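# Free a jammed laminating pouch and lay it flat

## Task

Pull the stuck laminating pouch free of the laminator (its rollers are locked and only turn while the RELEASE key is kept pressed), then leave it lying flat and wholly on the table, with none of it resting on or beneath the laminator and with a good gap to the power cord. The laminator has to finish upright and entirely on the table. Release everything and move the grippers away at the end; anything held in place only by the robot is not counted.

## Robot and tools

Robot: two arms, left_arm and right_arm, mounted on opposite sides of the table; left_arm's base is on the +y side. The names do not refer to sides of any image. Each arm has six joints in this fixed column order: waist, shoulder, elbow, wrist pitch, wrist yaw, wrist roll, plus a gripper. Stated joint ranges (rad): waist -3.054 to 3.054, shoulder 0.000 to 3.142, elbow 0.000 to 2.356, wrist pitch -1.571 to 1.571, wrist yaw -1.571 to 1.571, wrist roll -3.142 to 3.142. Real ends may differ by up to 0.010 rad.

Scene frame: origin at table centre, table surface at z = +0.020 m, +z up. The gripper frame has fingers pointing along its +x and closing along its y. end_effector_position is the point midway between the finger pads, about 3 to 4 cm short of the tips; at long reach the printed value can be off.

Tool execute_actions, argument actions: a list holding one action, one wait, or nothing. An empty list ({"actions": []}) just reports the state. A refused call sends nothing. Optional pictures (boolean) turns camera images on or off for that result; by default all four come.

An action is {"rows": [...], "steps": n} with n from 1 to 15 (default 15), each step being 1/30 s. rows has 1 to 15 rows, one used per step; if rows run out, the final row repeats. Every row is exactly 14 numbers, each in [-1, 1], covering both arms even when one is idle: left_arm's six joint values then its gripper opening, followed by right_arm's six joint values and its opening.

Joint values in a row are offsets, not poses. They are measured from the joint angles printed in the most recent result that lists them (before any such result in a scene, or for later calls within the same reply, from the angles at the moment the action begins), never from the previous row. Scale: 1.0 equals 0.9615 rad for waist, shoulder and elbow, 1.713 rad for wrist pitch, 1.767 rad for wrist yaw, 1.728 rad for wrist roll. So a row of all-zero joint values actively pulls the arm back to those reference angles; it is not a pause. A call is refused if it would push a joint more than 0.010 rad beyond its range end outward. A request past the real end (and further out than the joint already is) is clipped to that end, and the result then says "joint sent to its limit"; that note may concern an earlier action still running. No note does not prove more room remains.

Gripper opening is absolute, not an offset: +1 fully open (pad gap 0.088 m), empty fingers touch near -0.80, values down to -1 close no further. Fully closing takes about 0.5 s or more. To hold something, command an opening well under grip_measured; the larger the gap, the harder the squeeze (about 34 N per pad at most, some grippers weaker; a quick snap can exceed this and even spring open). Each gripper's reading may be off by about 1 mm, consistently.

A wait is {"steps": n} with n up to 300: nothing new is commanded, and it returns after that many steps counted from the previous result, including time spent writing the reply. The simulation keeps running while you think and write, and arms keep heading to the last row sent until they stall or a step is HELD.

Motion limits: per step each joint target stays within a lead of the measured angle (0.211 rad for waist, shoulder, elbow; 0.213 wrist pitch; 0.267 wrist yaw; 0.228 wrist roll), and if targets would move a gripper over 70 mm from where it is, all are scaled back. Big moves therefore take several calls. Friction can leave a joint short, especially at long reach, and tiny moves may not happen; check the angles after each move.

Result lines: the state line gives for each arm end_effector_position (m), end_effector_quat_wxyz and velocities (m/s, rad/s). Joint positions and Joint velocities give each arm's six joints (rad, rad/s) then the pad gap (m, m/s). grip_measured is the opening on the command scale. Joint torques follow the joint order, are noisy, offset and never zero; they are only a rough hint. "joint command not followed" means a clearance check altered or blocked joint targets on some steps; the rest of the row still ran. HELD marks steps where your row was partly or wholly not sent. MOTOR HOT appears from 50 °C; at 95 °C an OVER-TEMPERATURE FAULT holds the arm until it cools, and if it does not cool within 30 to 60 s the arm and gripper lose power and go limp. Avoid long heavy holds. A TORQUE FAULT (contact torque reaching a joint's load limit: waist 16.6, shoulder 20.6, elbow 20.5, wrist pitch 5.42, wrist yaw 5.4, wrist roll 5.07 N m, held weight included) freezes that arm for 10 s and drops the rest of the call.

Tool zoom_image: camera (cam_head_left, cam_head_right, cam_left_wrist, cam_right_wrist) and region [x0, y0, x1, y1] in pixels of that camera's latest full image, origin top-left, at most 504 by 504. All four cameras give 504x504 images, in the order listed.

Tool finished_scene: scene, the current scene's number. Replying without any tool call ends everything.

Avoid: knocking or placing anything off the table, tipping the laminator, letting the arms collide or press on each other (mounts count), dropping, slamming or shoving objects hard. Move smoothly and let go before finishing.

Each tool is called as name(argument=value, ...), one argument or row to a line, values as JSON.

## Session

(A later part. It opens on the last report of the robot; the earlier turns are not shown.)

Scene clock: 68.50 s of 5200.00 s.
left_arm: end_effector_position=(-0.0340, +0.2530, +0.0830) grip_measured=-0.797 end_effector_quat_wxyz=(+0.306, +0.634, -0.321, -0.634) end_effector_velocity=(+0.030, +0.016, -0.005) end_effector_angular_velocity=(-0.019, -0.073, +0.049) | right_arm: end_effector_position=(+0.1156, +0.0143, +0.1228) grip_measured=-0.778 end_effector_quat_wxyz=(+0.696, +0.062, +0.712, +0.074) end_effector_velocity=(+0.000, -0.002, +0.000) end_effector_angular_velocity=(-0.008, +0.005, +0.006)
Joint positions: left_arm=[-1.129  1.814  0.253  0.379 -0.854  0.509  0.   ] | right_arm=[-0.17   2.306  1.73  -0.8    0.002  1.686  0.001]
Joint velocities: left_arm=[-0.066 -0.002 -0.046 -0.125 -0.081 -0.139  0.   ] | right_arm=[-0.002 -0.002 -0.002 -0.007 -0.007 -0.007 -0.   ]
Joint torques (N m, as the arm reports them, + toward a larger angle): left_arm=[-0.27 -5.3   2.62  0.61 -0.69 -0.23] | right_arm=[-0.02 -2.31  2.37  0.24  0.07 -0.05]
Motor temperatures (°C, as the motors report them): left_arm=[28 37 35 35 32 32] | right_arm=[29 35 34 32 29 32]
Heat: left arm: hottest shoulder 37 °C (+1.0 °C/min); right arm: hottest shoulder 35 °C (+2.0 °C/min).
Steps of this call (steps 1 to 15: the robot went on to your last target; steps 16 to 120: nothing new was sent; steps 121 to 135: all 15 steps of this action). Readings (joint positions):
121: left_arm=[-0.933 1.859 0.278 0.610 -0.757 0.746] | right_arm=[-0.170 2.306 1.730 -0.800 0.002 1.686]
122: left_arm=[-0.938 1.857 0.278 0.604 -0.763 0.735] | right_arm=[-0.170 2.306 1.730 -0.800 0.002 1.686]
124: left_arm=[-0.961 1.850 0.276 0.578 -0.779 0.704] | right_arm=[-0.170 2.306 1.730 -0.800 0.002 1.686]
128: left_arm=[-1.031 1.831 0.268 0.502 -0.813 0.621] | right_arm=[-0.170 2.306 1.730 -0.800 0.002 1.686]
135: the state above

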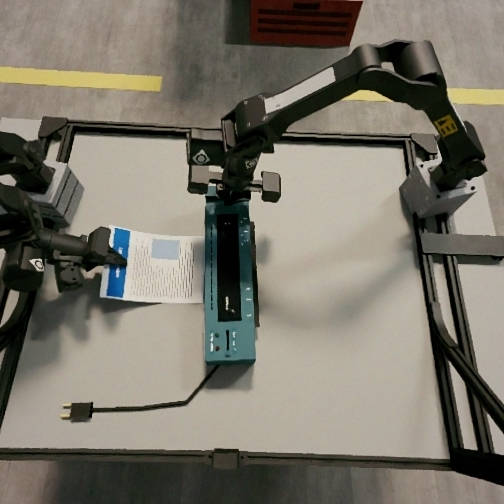

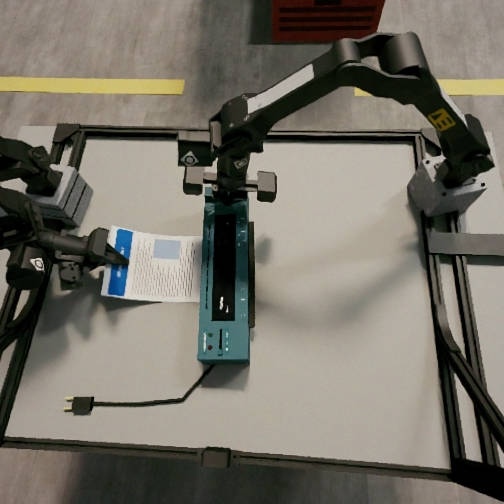

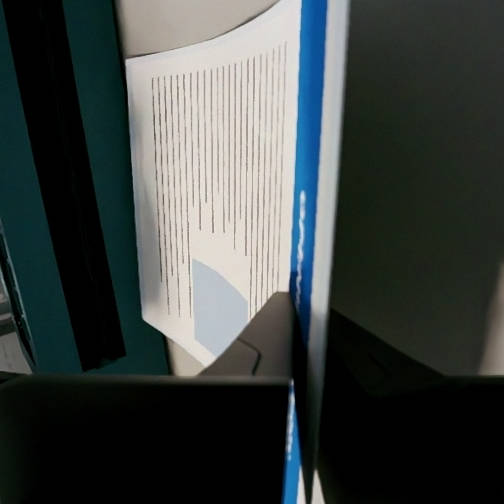

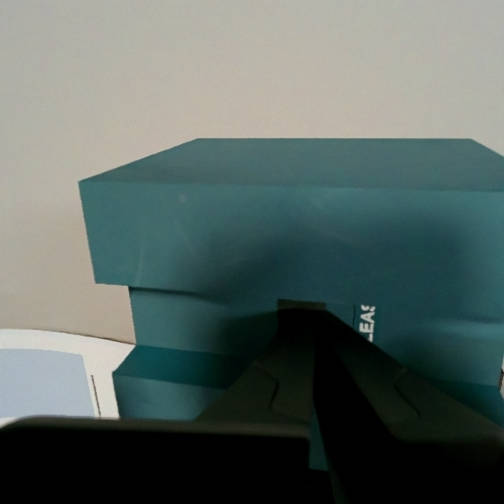

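execute_actions(
  actions=[
    {"rows":[[-0.025,-0.012,0,-0.022,-0.005,-0.025,-1,0,0.045,-0.02,0,0,0,-0.8],[-0.044,-0.018,0.003,-0.038,-0.008,-0.041,-1,0,0.02,-0.01,0,0,0,-0.8],[-0.063,-0.023,0.006,-0.054,-0.011,-0.057,-1,0,0,0,0,0,0,-0.8],[-0.082,-0.028,0.009,-0.071,-0.014,-0.073,-1,0,-0.03,0,0,0,0,-0.8],[-0.101,-0.033,0.013,-0.088,-0.017,-0.089,-1,0,-0.06,0,0,0,0,-0.8],[-0.12,-0.037,0.017,-0.105,-0.02,-0.105,-1,0,-0.1,0,0,0,0,-0.8],[-0.14,-0.041,0.021,-0.123,-0.023,-0.122,-1,0,-0.14,0,0,0,0,-0.8],[-0.16,-0.045,0.025,-0.141,-0.026,-0.139,-1,0,-0.19,-0.03,0,0,0,-0.8],[-0.18,-0.048,0.03,-0.159,-0.029,-0.156,-1,0,-0.25,-0.08,0,0,0,-0.8],[-0.2,-0.051,0.035,-0.177,-0.031,-0.173,-1,0,-0.32,-0.14,0,0,0,-0.8],[-0.219,-0.054,0.04,-0.195,-0.033,-0.19,-1,0,-0.95,-0.75,-0.1,0,0,-0.8]],"steps":15},
  ],
  pictures=false,
)

execute_actions(
  actions=[
    {"steps":12},
  ],
)

Scene clock: 75.03 s of 5200.00 s.
left_arm: end_effector_position=(-0.0316, +0.2878, +0.0864) grip_measured=-0.797 end_effector_quat_wxyz=(+0.306, +0.635, -0.320, -0.633) end_effector_velocity=(+0.005, +0.011, +0.006) end_effector_angular_velocity=(-0.023, +0.004, +0.023) | right_arm: end_effector_position=(+0.1275, -0.0746, +0.2220) grip_measured=-0.778 end_effector_quat_wxyz=(+0.694, +0.071, +0.712, +0.083) end_effector_velocity=(+0.075, -0.544, +0.137) end_effector_angular_velocity=(-0.350, -0.052, -0.011)
Joint positions: left_arm=[-1.33   1.771  0.284  0.061 -0.909  0.199  0.   ] | right_arm=[-0.17   1.846  1.433 -0.938  0.002  1.686  0.001]
Joint velocities: left_arm=[-0.076 -0.022  0.017 -0.154 -0.037 -0.154  0.   ] | right_arm=[-0.002 -1.878 -1.8   -0.432  0.007  0.007 -0.   ]
Joint torques (N m, as the arm reports them, + toward a larger angle): left_arm=[-0.25 -4.93  3.52  0.17 -0.78 -0.21] | right_arm=[ 0.   -7.3   3.71  0.71  0.08 -0.05]
Motor temperatures (°C, as the motors report them): left_arm=[28 37 35 35 32 32] | right_arm=[29 34 33 32 29 32]
Heat: left arm: hottest shoulder 37 °C (+0.0 °C/min); right arm: hottest shoulder 34 °C (+1.0 °C/min).
Steps of this call (steps 1 to 30: the robot went on to your last target; steps 31 to 181: nothing new was sent; steps 182 to 196: all 15 steps of this action). Readings (joint positions):
182: left_arm=[-1.135 1.813 0.252 0.365 -0.860 0.492] | right_arm=[-0.170 2.306 1.730 -0.800 0.002 1.686]
183: left_arm=[-1.142 1.810 0.252 0.352 -0.863 0.478] | right_arm=[-0.170 2.304 1.731 -0.800 0.002 1.686]
185: left_arm=[-1.168 1.804 0.253 0.311 -0.869 0.438] | right_arm=[-0.170 2.295 1.733 -0.799 0.002 1.686]
189: left_arm=[-1.237 1.788 0.263 0.205 -0.888 0.336] | right_arm=[-0.170 2.234 1.724 -0.805 0.002 1.686]
196: the state above

Scene clock: 75.43 s of 5200.00 s.
left_arm: end_effector_position=(-0.0311, +0.2885, +0.0867) grip_measured=-0.797 end_effector_quat_wxyz=(+0.307, +0.636, -0.320, -0.632) end_effector_velocity=(+0.000, -0.002, +0.003) end_effector_angular_velocity=(-0.021, +0.001, +0.005) | right_arm: end_effector_position=(+0.1425, -0.1871, +0.2377) grip_measured=-0.778 end_effector_quat_wxyz=(+0.694, +0.072, +0.712, +0.084) end_effector_velocity=(+0.003, -0.024, -0.025) end_effector_angular_velocity=(-0.076, -0.005, +0.006)
Joint positions: left_arm=[-1.336  1.77   0.286  0.048 -0.912  0.186  0.   ] | right_arm=[-0.17   1.404  1.028 -0.972  0.002  1.686  0.001]
Joint velocities: left_arm=[-0.002 -0.002  0.002 -0.007 -0.022 -0.007  0.   ] | right_arm=[-0.002 -0.022 -0.105  0.007 -0.007 -0.007 -0.   ]
Joint torques (N m, as the arm reports them, + toward a larger angle): left_arm=[-0.39 -4.93  3.57  0.19 -0.72 -0.26] | right_arm=[ 0.   -4.57  4.2   0.96  0.07 -0.05]
Motor temperatures (°C, as the motors report them): left_arm=[28 37 35 34 32 32] | right_arm=[29 34 33 32 29 32]
Heat: left arm: hottest shoulder 37 °C (+0.0 °C/min); right arm: hottest shoulder 34 °C (+1.0 °C/min).
Steps of this call (steps 1 to 12: the robot went on to your last target). Readings (joint positions):
1: left_arm=[-1.333 1.771 0.285 0.057 -0.910 0.195] | right_arm=[-0.170 1.783 1.373 -0.950 0.002 1.686]
2: left_arm=[-1.333 1.771 0.286 0.054 -0.910 0.192] | right_arm=[-0.170 1.722 1.313 -0.956 0.002 1.686]
4: left_arm=[-1.334 1.771 0.286 0.051 -0.911 0.189] | right_arm=[-0.170 1.597 1.195 -0.962 0.002 1.686]
8: left_arm=[-1.335 1.770 0.286 0.048 -0.911 0.187] | right_arm=[-0.170 1.423 1.049 -0.978 0.002 1.686]
12: the state above

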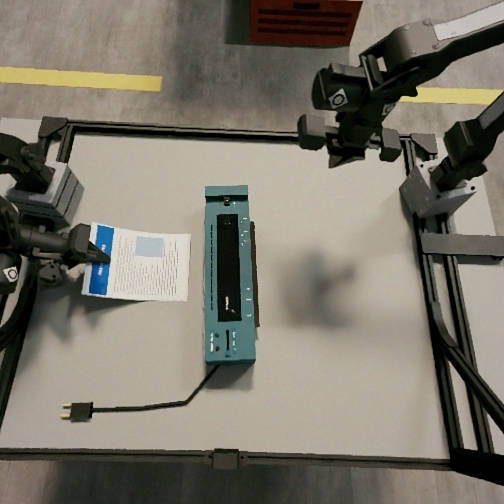

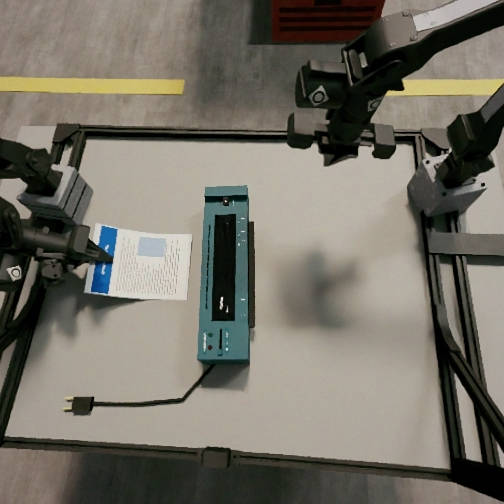

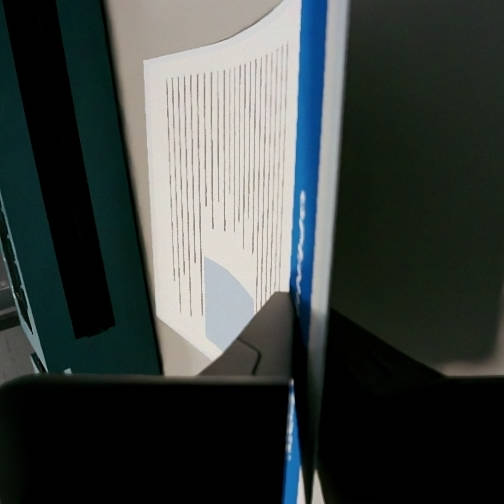

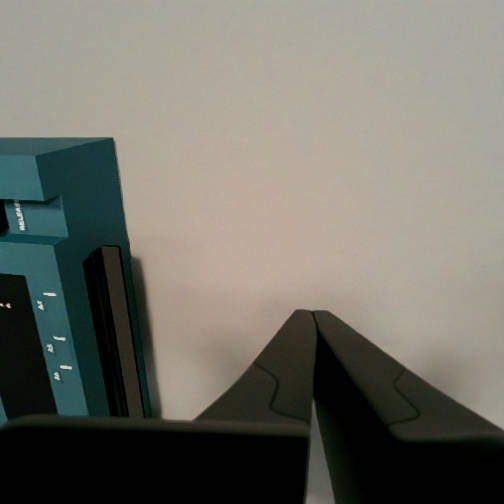

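execute_actions(
  actions=[
    {"rows":[[0,0,0,0,0,0,-0.75,0,0,0,0,0,0,-0.8],[0,0,0,0,0,0,-0.68,0,0,0,0,0,0,-0.8],[0,0,0,0,0,0,-0.6,0,0,0,0,0,0,-0.8],[0,0,0,0,0,0,-0.5,0,0,0,0,0,0,-0.8],[0,0,0,0,0,0,-0.5,0,0,0,0,0,0,-0.8],[-0.026,-0.014,0.008,-0.03,0,-0.023,-0.5,0,0,0,0,0,0,-0.8],[-0.052,-0.027,0.018,-0.06,0,-0.047,-0.5,0,0,0,0,0,0,-0.8],[-0.078,-0.039,0.029,-0.091,0,-0.07,-0.5,0,0,0,0,0,0,-0.8],[-0.104,-0.051,0.041,-0.122,0,-0.094,-0.5,0,0,0,0,0,0,-0.8],[-0.13,-0.062,0.054,-0.153,0,-0.117,-0.5,0,0,0,0,0,0,-0.8],[-0.156,-0.073,0.067,-0.185,0,-0.141,-0.5,0,0,0,0,0,0,-0.8],[-0.182,-0.084,0.08,-0.216,0,-0.164,-0.5,0,0,0,0,0,0,-0.8],[-0.208,-0.095,0.094,-0.248,0,-0.188,-0.5,0,0,0,0,0,0,-0.8],[-0.234,-0.106,0.108,-0.28,0,-0.211,-0.5,0,0,0,0,0,0,-0.8],[-0.259,-0.117,0.122,-0.311,0,-0.235,-0.5,0,0,0,0,0,0,-0.8]],"steps":15},
  ],
  pictures=false,
)

execute_actions(
  actions=[
    {"steps":12},
  ],
)

Scene clock: 83.40 s of 5200.00 s.
left_arm: end_effector_position=(-0.0311, +0.3194, +0.1060) grip_measured=-0.502 end_effector_quat_wxyz=(+0.306, +0.637, -0.320, -0.631) end_effector_velocity=(-0.012, +0.114, +0.112) end_effector_angular_velocity=(-0.086, +0.075, -0.002) | right_arm: end_effector_position=(+0.1427, -0.1887, +0.2368) grip_measured=-0.778 end_effector_quat_wxyz=(+0.694, +0.071, +0.712, +0.083) end_effector_velocity=(-0.001, -0.002, +0.001) end_effector_angular_velocity=(-0.004, +0.008, -0.003)
Joint positions: left_arm=[-1.525  1.691  0.369 -0.363 -0.912 -0.123  0.014] | right_arm=[-0.17   1.4    1.022 -0.972  0.002  1.686  0.001]
Joint velocities: left_arm=[-0.745 -0.32   0.398 -1.619 -0.007 -1.223  0.001] | right_arm=[ 0.002 -0.007 -0.002 -0.007 -0.007  0.007 -0.   ]
Joint torques (N m, as the arm reports them, + toward a larger angle): left_arm=[-0.42 -4.81  4.04 -0.2  -0.67 -0.25] | right_arm=[ 0.   -3.47  5.86  0.87  0.07 -0.05]
Motor temperatures (°C, as the motors report them): left_arm=[28 37 35 34 32 32] | right_arm=[29 34 33 32 29 32]
Heat: left arm: hottest shoulder 37 °C (-2.0 °C/min); right arm: hottest shoulder 34 °C (+0.0 °C/min).
Steps of this call (steps 1 to 30: the robot went on to your last target; steps 31 to 224: nothing new was sent; steps 225 to 239: all 15 steps of this action). Readings (joint positions):
225: left_arm=[-1.336 1.770 0.286 0.048 -0.912 0.186] | right_arm=[-0.170 1.400 1.022 -0.972 0.002 1.686]
226: left_arm=[-1.336 1.770 0.286 0.048 -0.912 0.186] | right_arm=[-0.170 1.400 1.022 -0.972 0.002 1.686]
228: left_arm=[-1.336 1.770 0.286 0.048 -0.912 0.186] | right_arm=[-0.170 1.400 1.022 -0.972 0.002 1.686]
232: left_arm=[-1.362 1.761 0.295 -0.023 -0.912 0.135] | right_arm=[-0.170 1.400 1.022 -0.972 0.002 1.686]
239: the state above

Scene clock: 83.80 s of 5200.00 s.
left_arm: end_effector_position=(-0.0314, +0.3277, +0.1147) grip_measured=-0.500 end_effector_quat_wxyz=(+0.309, +0.634, -0.322, -0.632) end_effector_velocity=(+0.001, -0.001, +0.001) end_effector_angular_velocity=(-0.008, +0.011, +0.009) | right_arm: end_effector_position=(+0.1427, -0.1887, +0.2368) grip_measured=-0.778 end_effector_quat_wxyz=(+0.694, +0.071, +0.712, +0.083) end_effector_velocity=(+0.000, -0.003, -0.002) end_effector_angular_velocity=(-0.012, +0.001, +0.021)
Joint positions: left_arm=[-1.58   1.666  0.398 -0.482 -0.912 -0.213  0.014] | right_arm=[-0.17   1.4    1.022 -0.972  0.002  1.686  0.001]
Joint velocities: left_arm=[-0.002 -0.002 -0.002 -0.007 -0.007 -0.022  0.   ] | right_arm=[-0.002 -0.002 -0.007 -0.007 -0.007 -0.022 -0.   ]
Joint torques (N m, as the arm reports them, + toward a larger angle): left_arm=[-0.36 -4.59  4.18 -0.26 -0.68 -0.2 ] | right_arm=[ 0.   -3.46  5.86  0.87  0.08 -0.05]
Motor temperatures (°C, as the motors report them): left_arm=[28 37 35 34 32 32] | right_arm=[29 34 33 32 29 32]
Heat: left arm: hottest shoulder 37 °C (-2.0 °C/min); right arm: hottest shoulder 34 °C (+0.0 °C/min).
Steps of this call (steps 1 to 12: the robot went on to your last target). Readings (joint positions):
1: left_arm=[-1.547 1.682 0.380 -0.403 -0.912 -0.154] | right_arm=[-0.170 1.400 1.022 -0.972 0.002 1.686]
2: left_arm=[-1.561 1.675 0.387 -0.429 -0.912 -0.174] | right_arm=[-0.170 1.400 1.022 -0.972 0.002 1.686]
4: left_arm=[-1.574 1.668 0.395 -0.458 -0.912 -0.196] | right_arm=[-0.170 1.400 1.022 -0.972 0.002 1.686]
8: left_arm=[-1.579 1.667 0.397 -0.478 -0.912 -0.210] | right_arm=[-0.170 1.400 1.022 -0.972 0.002 1.686]
12: the state above

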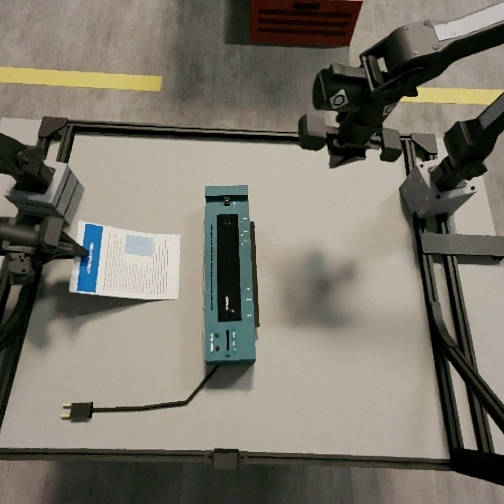

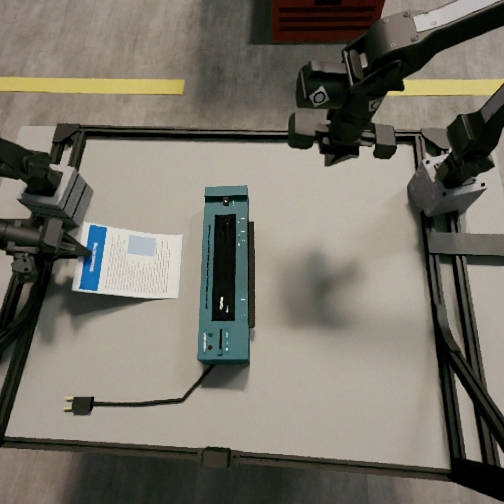

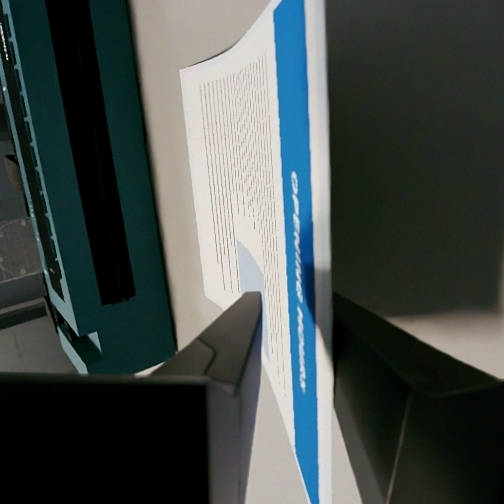

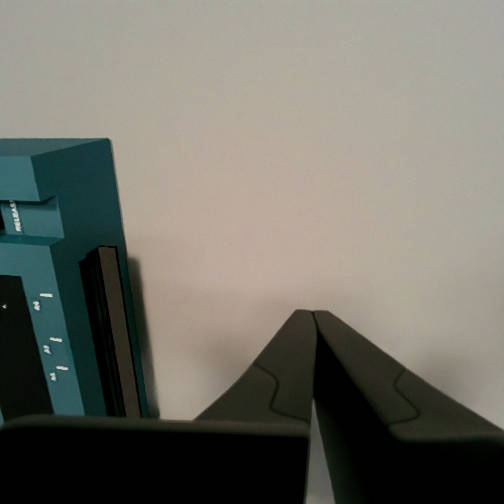

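execute_actions(
  actions=[
    {"rows":[[0,0,0,0,0,0,-0.35,0,0,0,0,0,0,-0.8],[0,0,0,0,0,0,-0.2,0,0,0,0,0,0,-0.8],[0,0,0,0,0,0,-0.05,0,0,0,0,0,0,-0.8],[0,0,0,0,0,0,0.1,0,0,0,0,0,0,-0.8],[0,0,0,0,0,0,0.25,0,0,0,0,0,0,-0.8],[0,0,0,0,0,0,0.4,0,0,0,0,0,0,-0.8],[0,0,0,0,0,0,0.55,0,0,0,0,0,0,-0.8]],"steps":15},
  ],
)

Scene clock: 88.37 s of 5200.00 s.
left_arm: end_effector_position=(-0.0313, +0.3278, +0.1148) grip_measured=+0.538 end_effector_quat_wxyz=(+0.309, +0.634, -0.322, -0.632) end_effector_velocity=(+0.001, +0.002, -0.001) end_effector_angular_velocity=(+0.006, +0.009, +0.007) | right_arm: end_effector_position=(+0.1427, -0.1887, +0.2368) grip_measured=-0.778 end_effector_quat_wxyz=(+0.694, +0.071, +0.712, +0.083) end_effector_velocity=(-0.002, -0.003, -0.000) end_effector_angular_velocity=(-0.009, +0.016, +0.024)
Joint positions: left_arm=[-1.581  1.666  0.398 -0.483 -0.912 -0.214  0.065] | right_arm=[-0.17   1.4    1.022 -0.972  0.002  1.686  0.001]
Joint velocities: left_arm=[-0.007 -0.002 -0.002 -0.007  0.007 -0.022  0.007] | right_arm=[-0.002 -0.002 -0.002 -0.007 -0.022 -0.022  0.   ]
Joint torques (N m, as the arm reports them, + toward a larger angle): left_arm=[-0.04 -3.8   3.58 -0.03 -0.7  -0.03] | right_arm=[ 0.   -3.81  5.31  0.87  0.08 -0.05]
Motor temperatures (°C, as the motors report them): left_arm=[28 37 35 34 32 32] | right_arm=[29 34 34 32 29 32]
Heat: left arm: hottest shoulder 37 °C (-2.0 °C/min); right arm: hottest shoulder 34 °C (+0.0 °C/min).
Steps of this call (steps 1 to 30: the robot went on to your last target; steps 31 to 90: nothing new was sent; then 1.07 s passed at rest; steps 91 to 105: all 15 steps of this action). Readings (joint positions):
91: left_arm=[-1.581 1.666 0.398 -0.483 -0.912 -0.214] | right_arm=[-0.170 1.400 1.022 -0.972 0.002 1.686]
92: left_arm=[-1.581 1.666 0.398 -0.483 -0.912 -0.214] | right_arm=[-0.170 1.400 1.022 -0.972 0.002 1.686]
94: left_arm=[-1.581 1.666 0.398 -0.483 -0.912 -0.214] | right_arm=[-0.170 1.400 1.022 -0.972 0.002 1.686]
98: left_arm=[-1.581 1.666 0.398 -0.483 -0.912 -0.214] | right_arm=[-0.170 1.400 1.022 -0.972 0.002 1.686]
105: the state above

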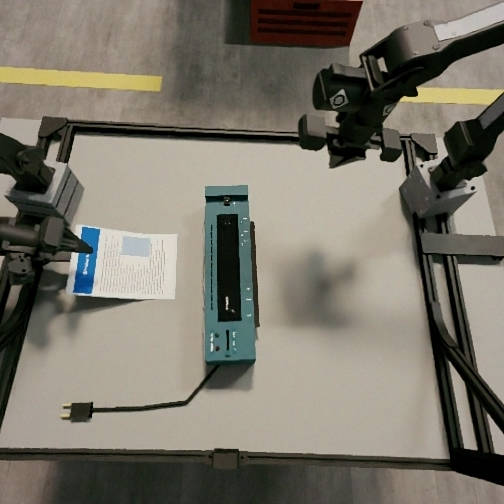

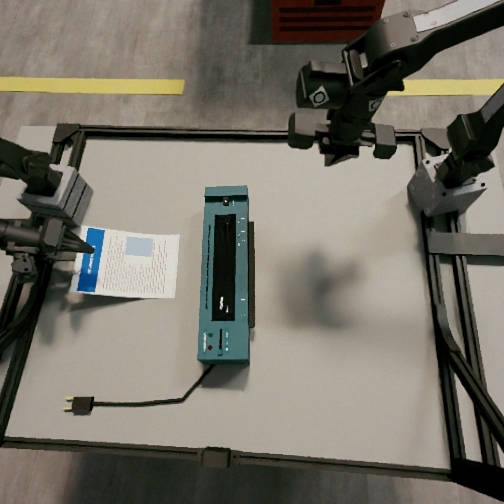

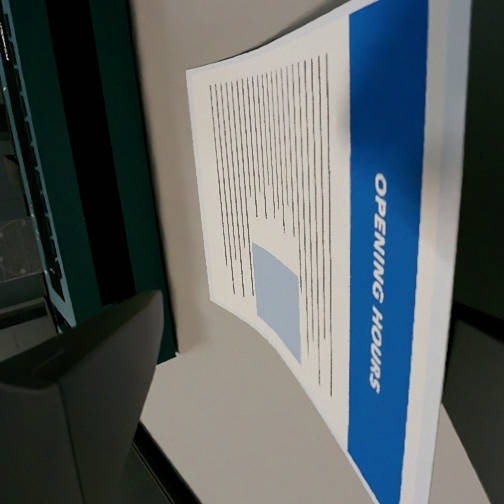

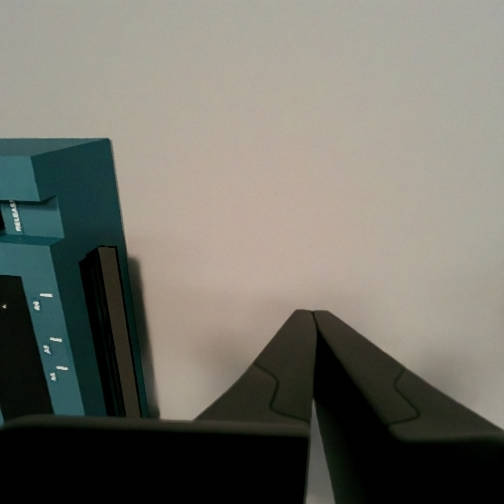

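execute_actions(
  actions=[
    {"rows":[[0,0,0,0,0.015,0,0.55,0,0,0,0,0,0,-0.8],[0,0,0,0,0.03,0,0.55,0,0,0,0,0,0,-0.8],[0,0,0,0,0.045,0,0.55,0,0,0,0,0,0,-0.8],[0,0,0,0,0.06,0,0.55,0,0,0,0,0,0,-0.8],[0,0,0,0,0.08,0,0.55,0,0,0,0,0,0,-0.8],[0,0,0,0,0.1,0,0.55,0,0,0,0,0,0,-0.8]],"steps":15},
  ],
)

Scene clock: 93.83 s of 5200.00 s.
left_arm: end_effector_position=(-0.0254, +0.3445, +0.0961) grip_measured=+0.550 end_effector_quat_wxyz=(+0.261, +0.670, -0.262, -0.644) end_effector_velocity=(+0.004, +0.003, -0.002) end_effector_angular_velocity=(+0.020, -0.020, -0.009) | right_arm: end_effector_position=(+0.1427, -0.1887, +0.2368) grip_measured=-0.778 end_effector_quat_wxyz=(+0.694, +0.071, +0.712, +0.083) end_effector_velocity=(-0.000, -0.002, -0.000) end_effector_angular_velocity=(-0.008, +0.005, +0.006)
Joint positions: left_arm=[-1.581  1.666  0.398 -0.483 -0.741 -0.214  0.066] | right_arm=[-0.17   1.4    1.022 -0.972  0.002  1.686  0.001]
Joint velocities: left_arm=[-0.007 -0.002 -0.007 -0.007  0.022  0.007 -0.   ] | right_arm=[-0.002 -0.002 -0.002 -0.007 -0.007 -0.007 -0.   ]
Joint torques (N m, as the arm reports them, + toward a larger angle): left_arm=[-0.06 -3.79  3.58 -0.13 -0.45 -0.04] | right_arm=[ 0.   -3.8   5.29  0.86  0.08 -0.05]
Motor temperatures (°C, as the motors report them): left_arm=[28 36 35 34 32 32] | right_arm=[29 34 34 32 29 32]
Heat: left arm: hottest shoulder 36 °C (-2.0 °C/min); right arm: hottest shoulder 34 °C (+0.0 °C/min).
Steps of this call (steps 1 to 15: the robot went on to your last target; steps 16 to 90: nothing new was sent; then 1.97 s passed at rest; steps 91 to 105: all 15 steps of this action). Readings (joint positions):
91: left_arm=[-1.581 1.666 0.398 -0.483 -0.909 -0.214] | right_arm=[-0.170 1.400 1.022 -0.972 0.002 1.686]
92: left_arm=[-1.581 1.666 0.398 -0.483 -0.898 -0.214] | right_arm=[-0.170 1.400 1.022 -0.972 0.002 1.686]
94: left_arm=[-1.581 1.666 0.398 -0.483 -0.859 -0.214] | right_arm=[-0.170 1.400 1.022 -0.972 0.002 1.686]
98: left_arm=[-1.581 1.666 0.398 -0.483 -0.767 -0.214] | right_arm=[-0.170 1.400 1.022 -0.972 0.002 1.686]
105: the state above

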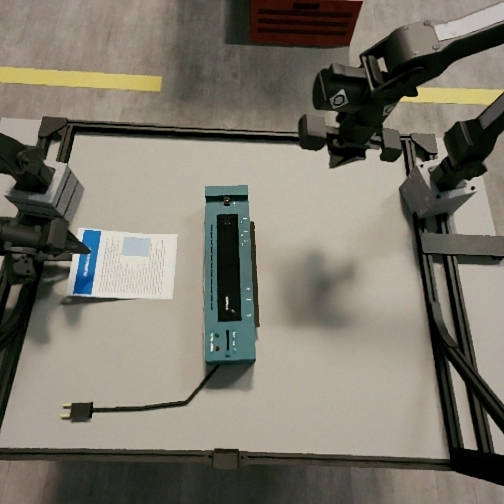

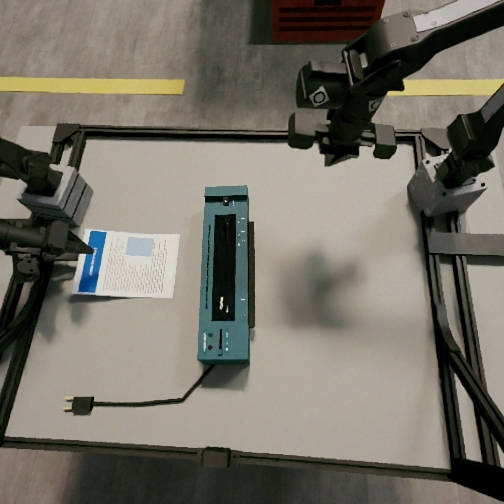

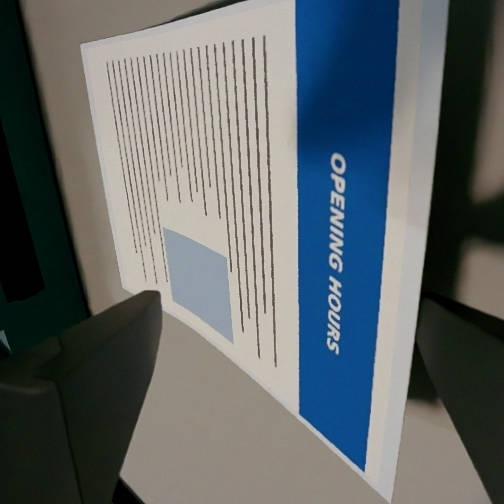

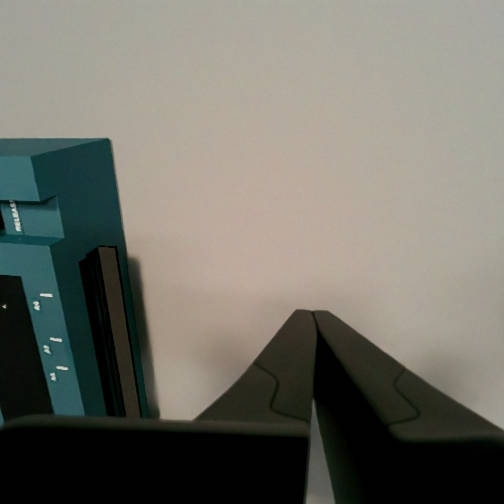

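execute_actions(
  actions=[
    {"rows":[[0,-0.05,0.01,-0.035,0,0,0.55,0.05,0,0,0,0,0,-0.8],[0,-0.1,0.02,-0.07,0,0,0.55,0.1,0,0,0,0,0,-0.8],[0,-0.2,0.04,-0.14,0,0,0.55,0.15,-0.1,-0.1,0,0,0,-0.8],[0,-0.5,0.1,-0.34,0,0,0.55,0.2,-0.2,-0.2,0,0,0,-0.8]],"steps":15},
  ],
)

zoom_image(
  camera="cam_head_right",
  region=[20, 180, 220, 320],
)

Scene clock: 96.63 s of 5200.00 s.
left_arm: end_effector_position=(+0.0011, +0.3403, +0.1831) grip_measured=+0.550 end_effector_quat_wxyz=(+0.261, +0.671, -0.264, -0.642) end_effector_velocity=(+0.023, -0.004, +0.010) end_effector_angular_velocity=(-0.020, -0.078, +0.002) | right_arm: end_effector_position=(+0.1066, -0.2438, +0.2261) grip_measured=-0.778 end_effector_quat_wxyz=(+0.681, +0.005, +0.716, +0.150) end_effector_velocity=(-0.000, -0.005, -0.000) end_effector_angular_velocity=(-0.003, +0.001, +0.026)
Joint positions: left_arm=[-1.581  1.197  0.494 -1.054 -0.743 -0.214  0.066] | right_arm=[ 0.019  1.215  0.844 -0.974 -0.001  1.686  0.001]
Joint velocities: left_arm=[-0.002 -0.061 -0.007 -0.139 -0.007 -0.007 -0.   ] | right_arm=[ 0.002 -0.017 -0.012 -0.007 -0.007 -0.022 -0.   ]
Joint torques (N m, as the arm reports them, + toward a larger angle): left_arm=[-0.06 -2.84  5.67 -0.3  -0.49 -0.04] | right_arm=[ 0.31 -3.23  3.94  1.02  0.15 -0.05]
Motor temperatures (°C, as the motors report them): left_arm=[28 36 35 34 32 32] | right_arm=[29 34 34 32 29 32]
Heat: left arm: hottest shoulder 36 °C (-2.0 °C/min); right arm: hottest shoulder 34 °C (+0.0 °C/min).
Steps of this call (steps 1 to 15: the robot went on to your last target; steps 16 to 69: nothing new was sent; steps 70 to 84: all 15 steps of this action). Readings (joint positions):
70: left_arm=[-1.581 1.662 0.399 -0.491 -0.739 -0.214] | right_arm=[-0.167 1.400 1.022 -0.972 0.004 1.686]
71: left_arm=[-1.581 1.646 0.402 -0.522 -0.739 -0.214] | right_arm=[-0.150 1.400 1.022 -0.972 0.006 1.685]
73: left_arm=[-1.581 1.556 0.420 -0.651 -0.737 -0.213] | right_arm=[-0.081 1.353 0.976 -0.955 0.006 1.685]
77: left_arm=[-1.581 1.309 0.487 -0.896 -0.741 -0.213] | right_arm=[0.012 1.228 0.859 -0.979 -0.003 1.686]
84: the state above

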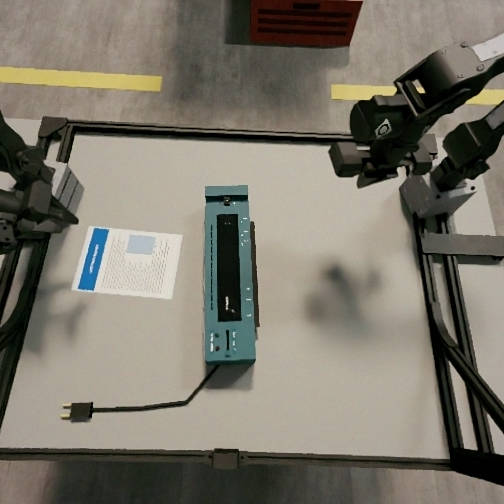

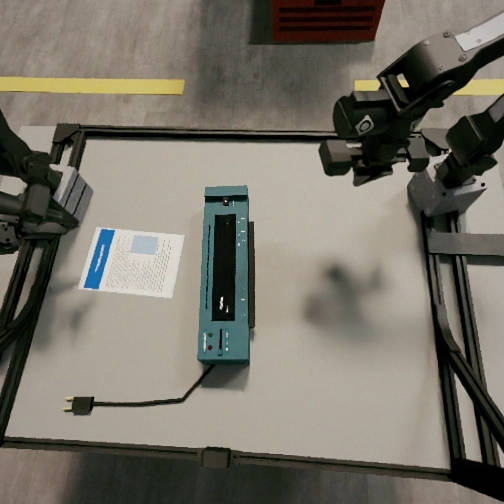

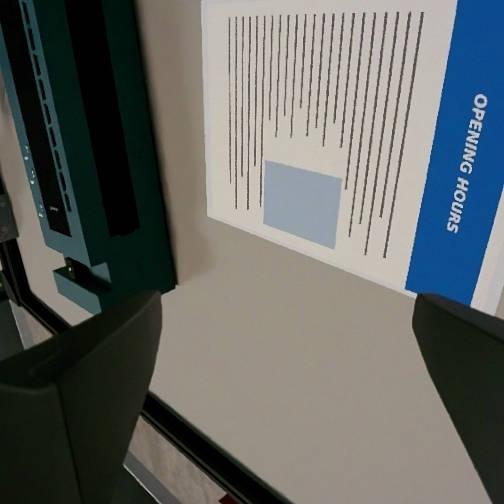

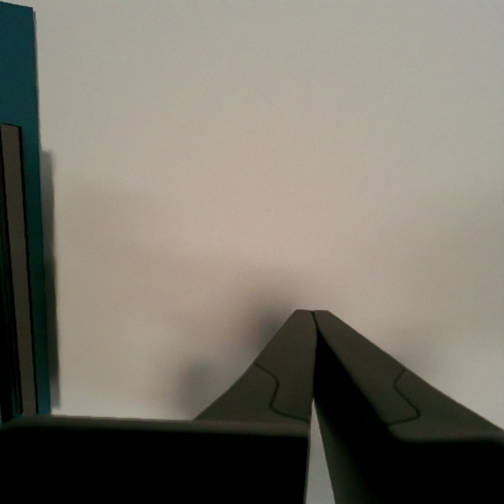

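Region (20, 180, 220, 320) of cam_head_right's 504x504 image, scaled by 2.520, with more detail than that image has; it fills the top 353 rows of this view, and the rest is white.

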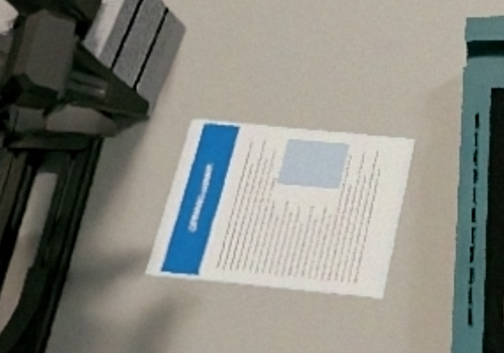

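The pouch lies flat and is clear of the laminator, the cord and the frame.

finished_scene(
  scene=2,
)

The scene is finished: the task was done.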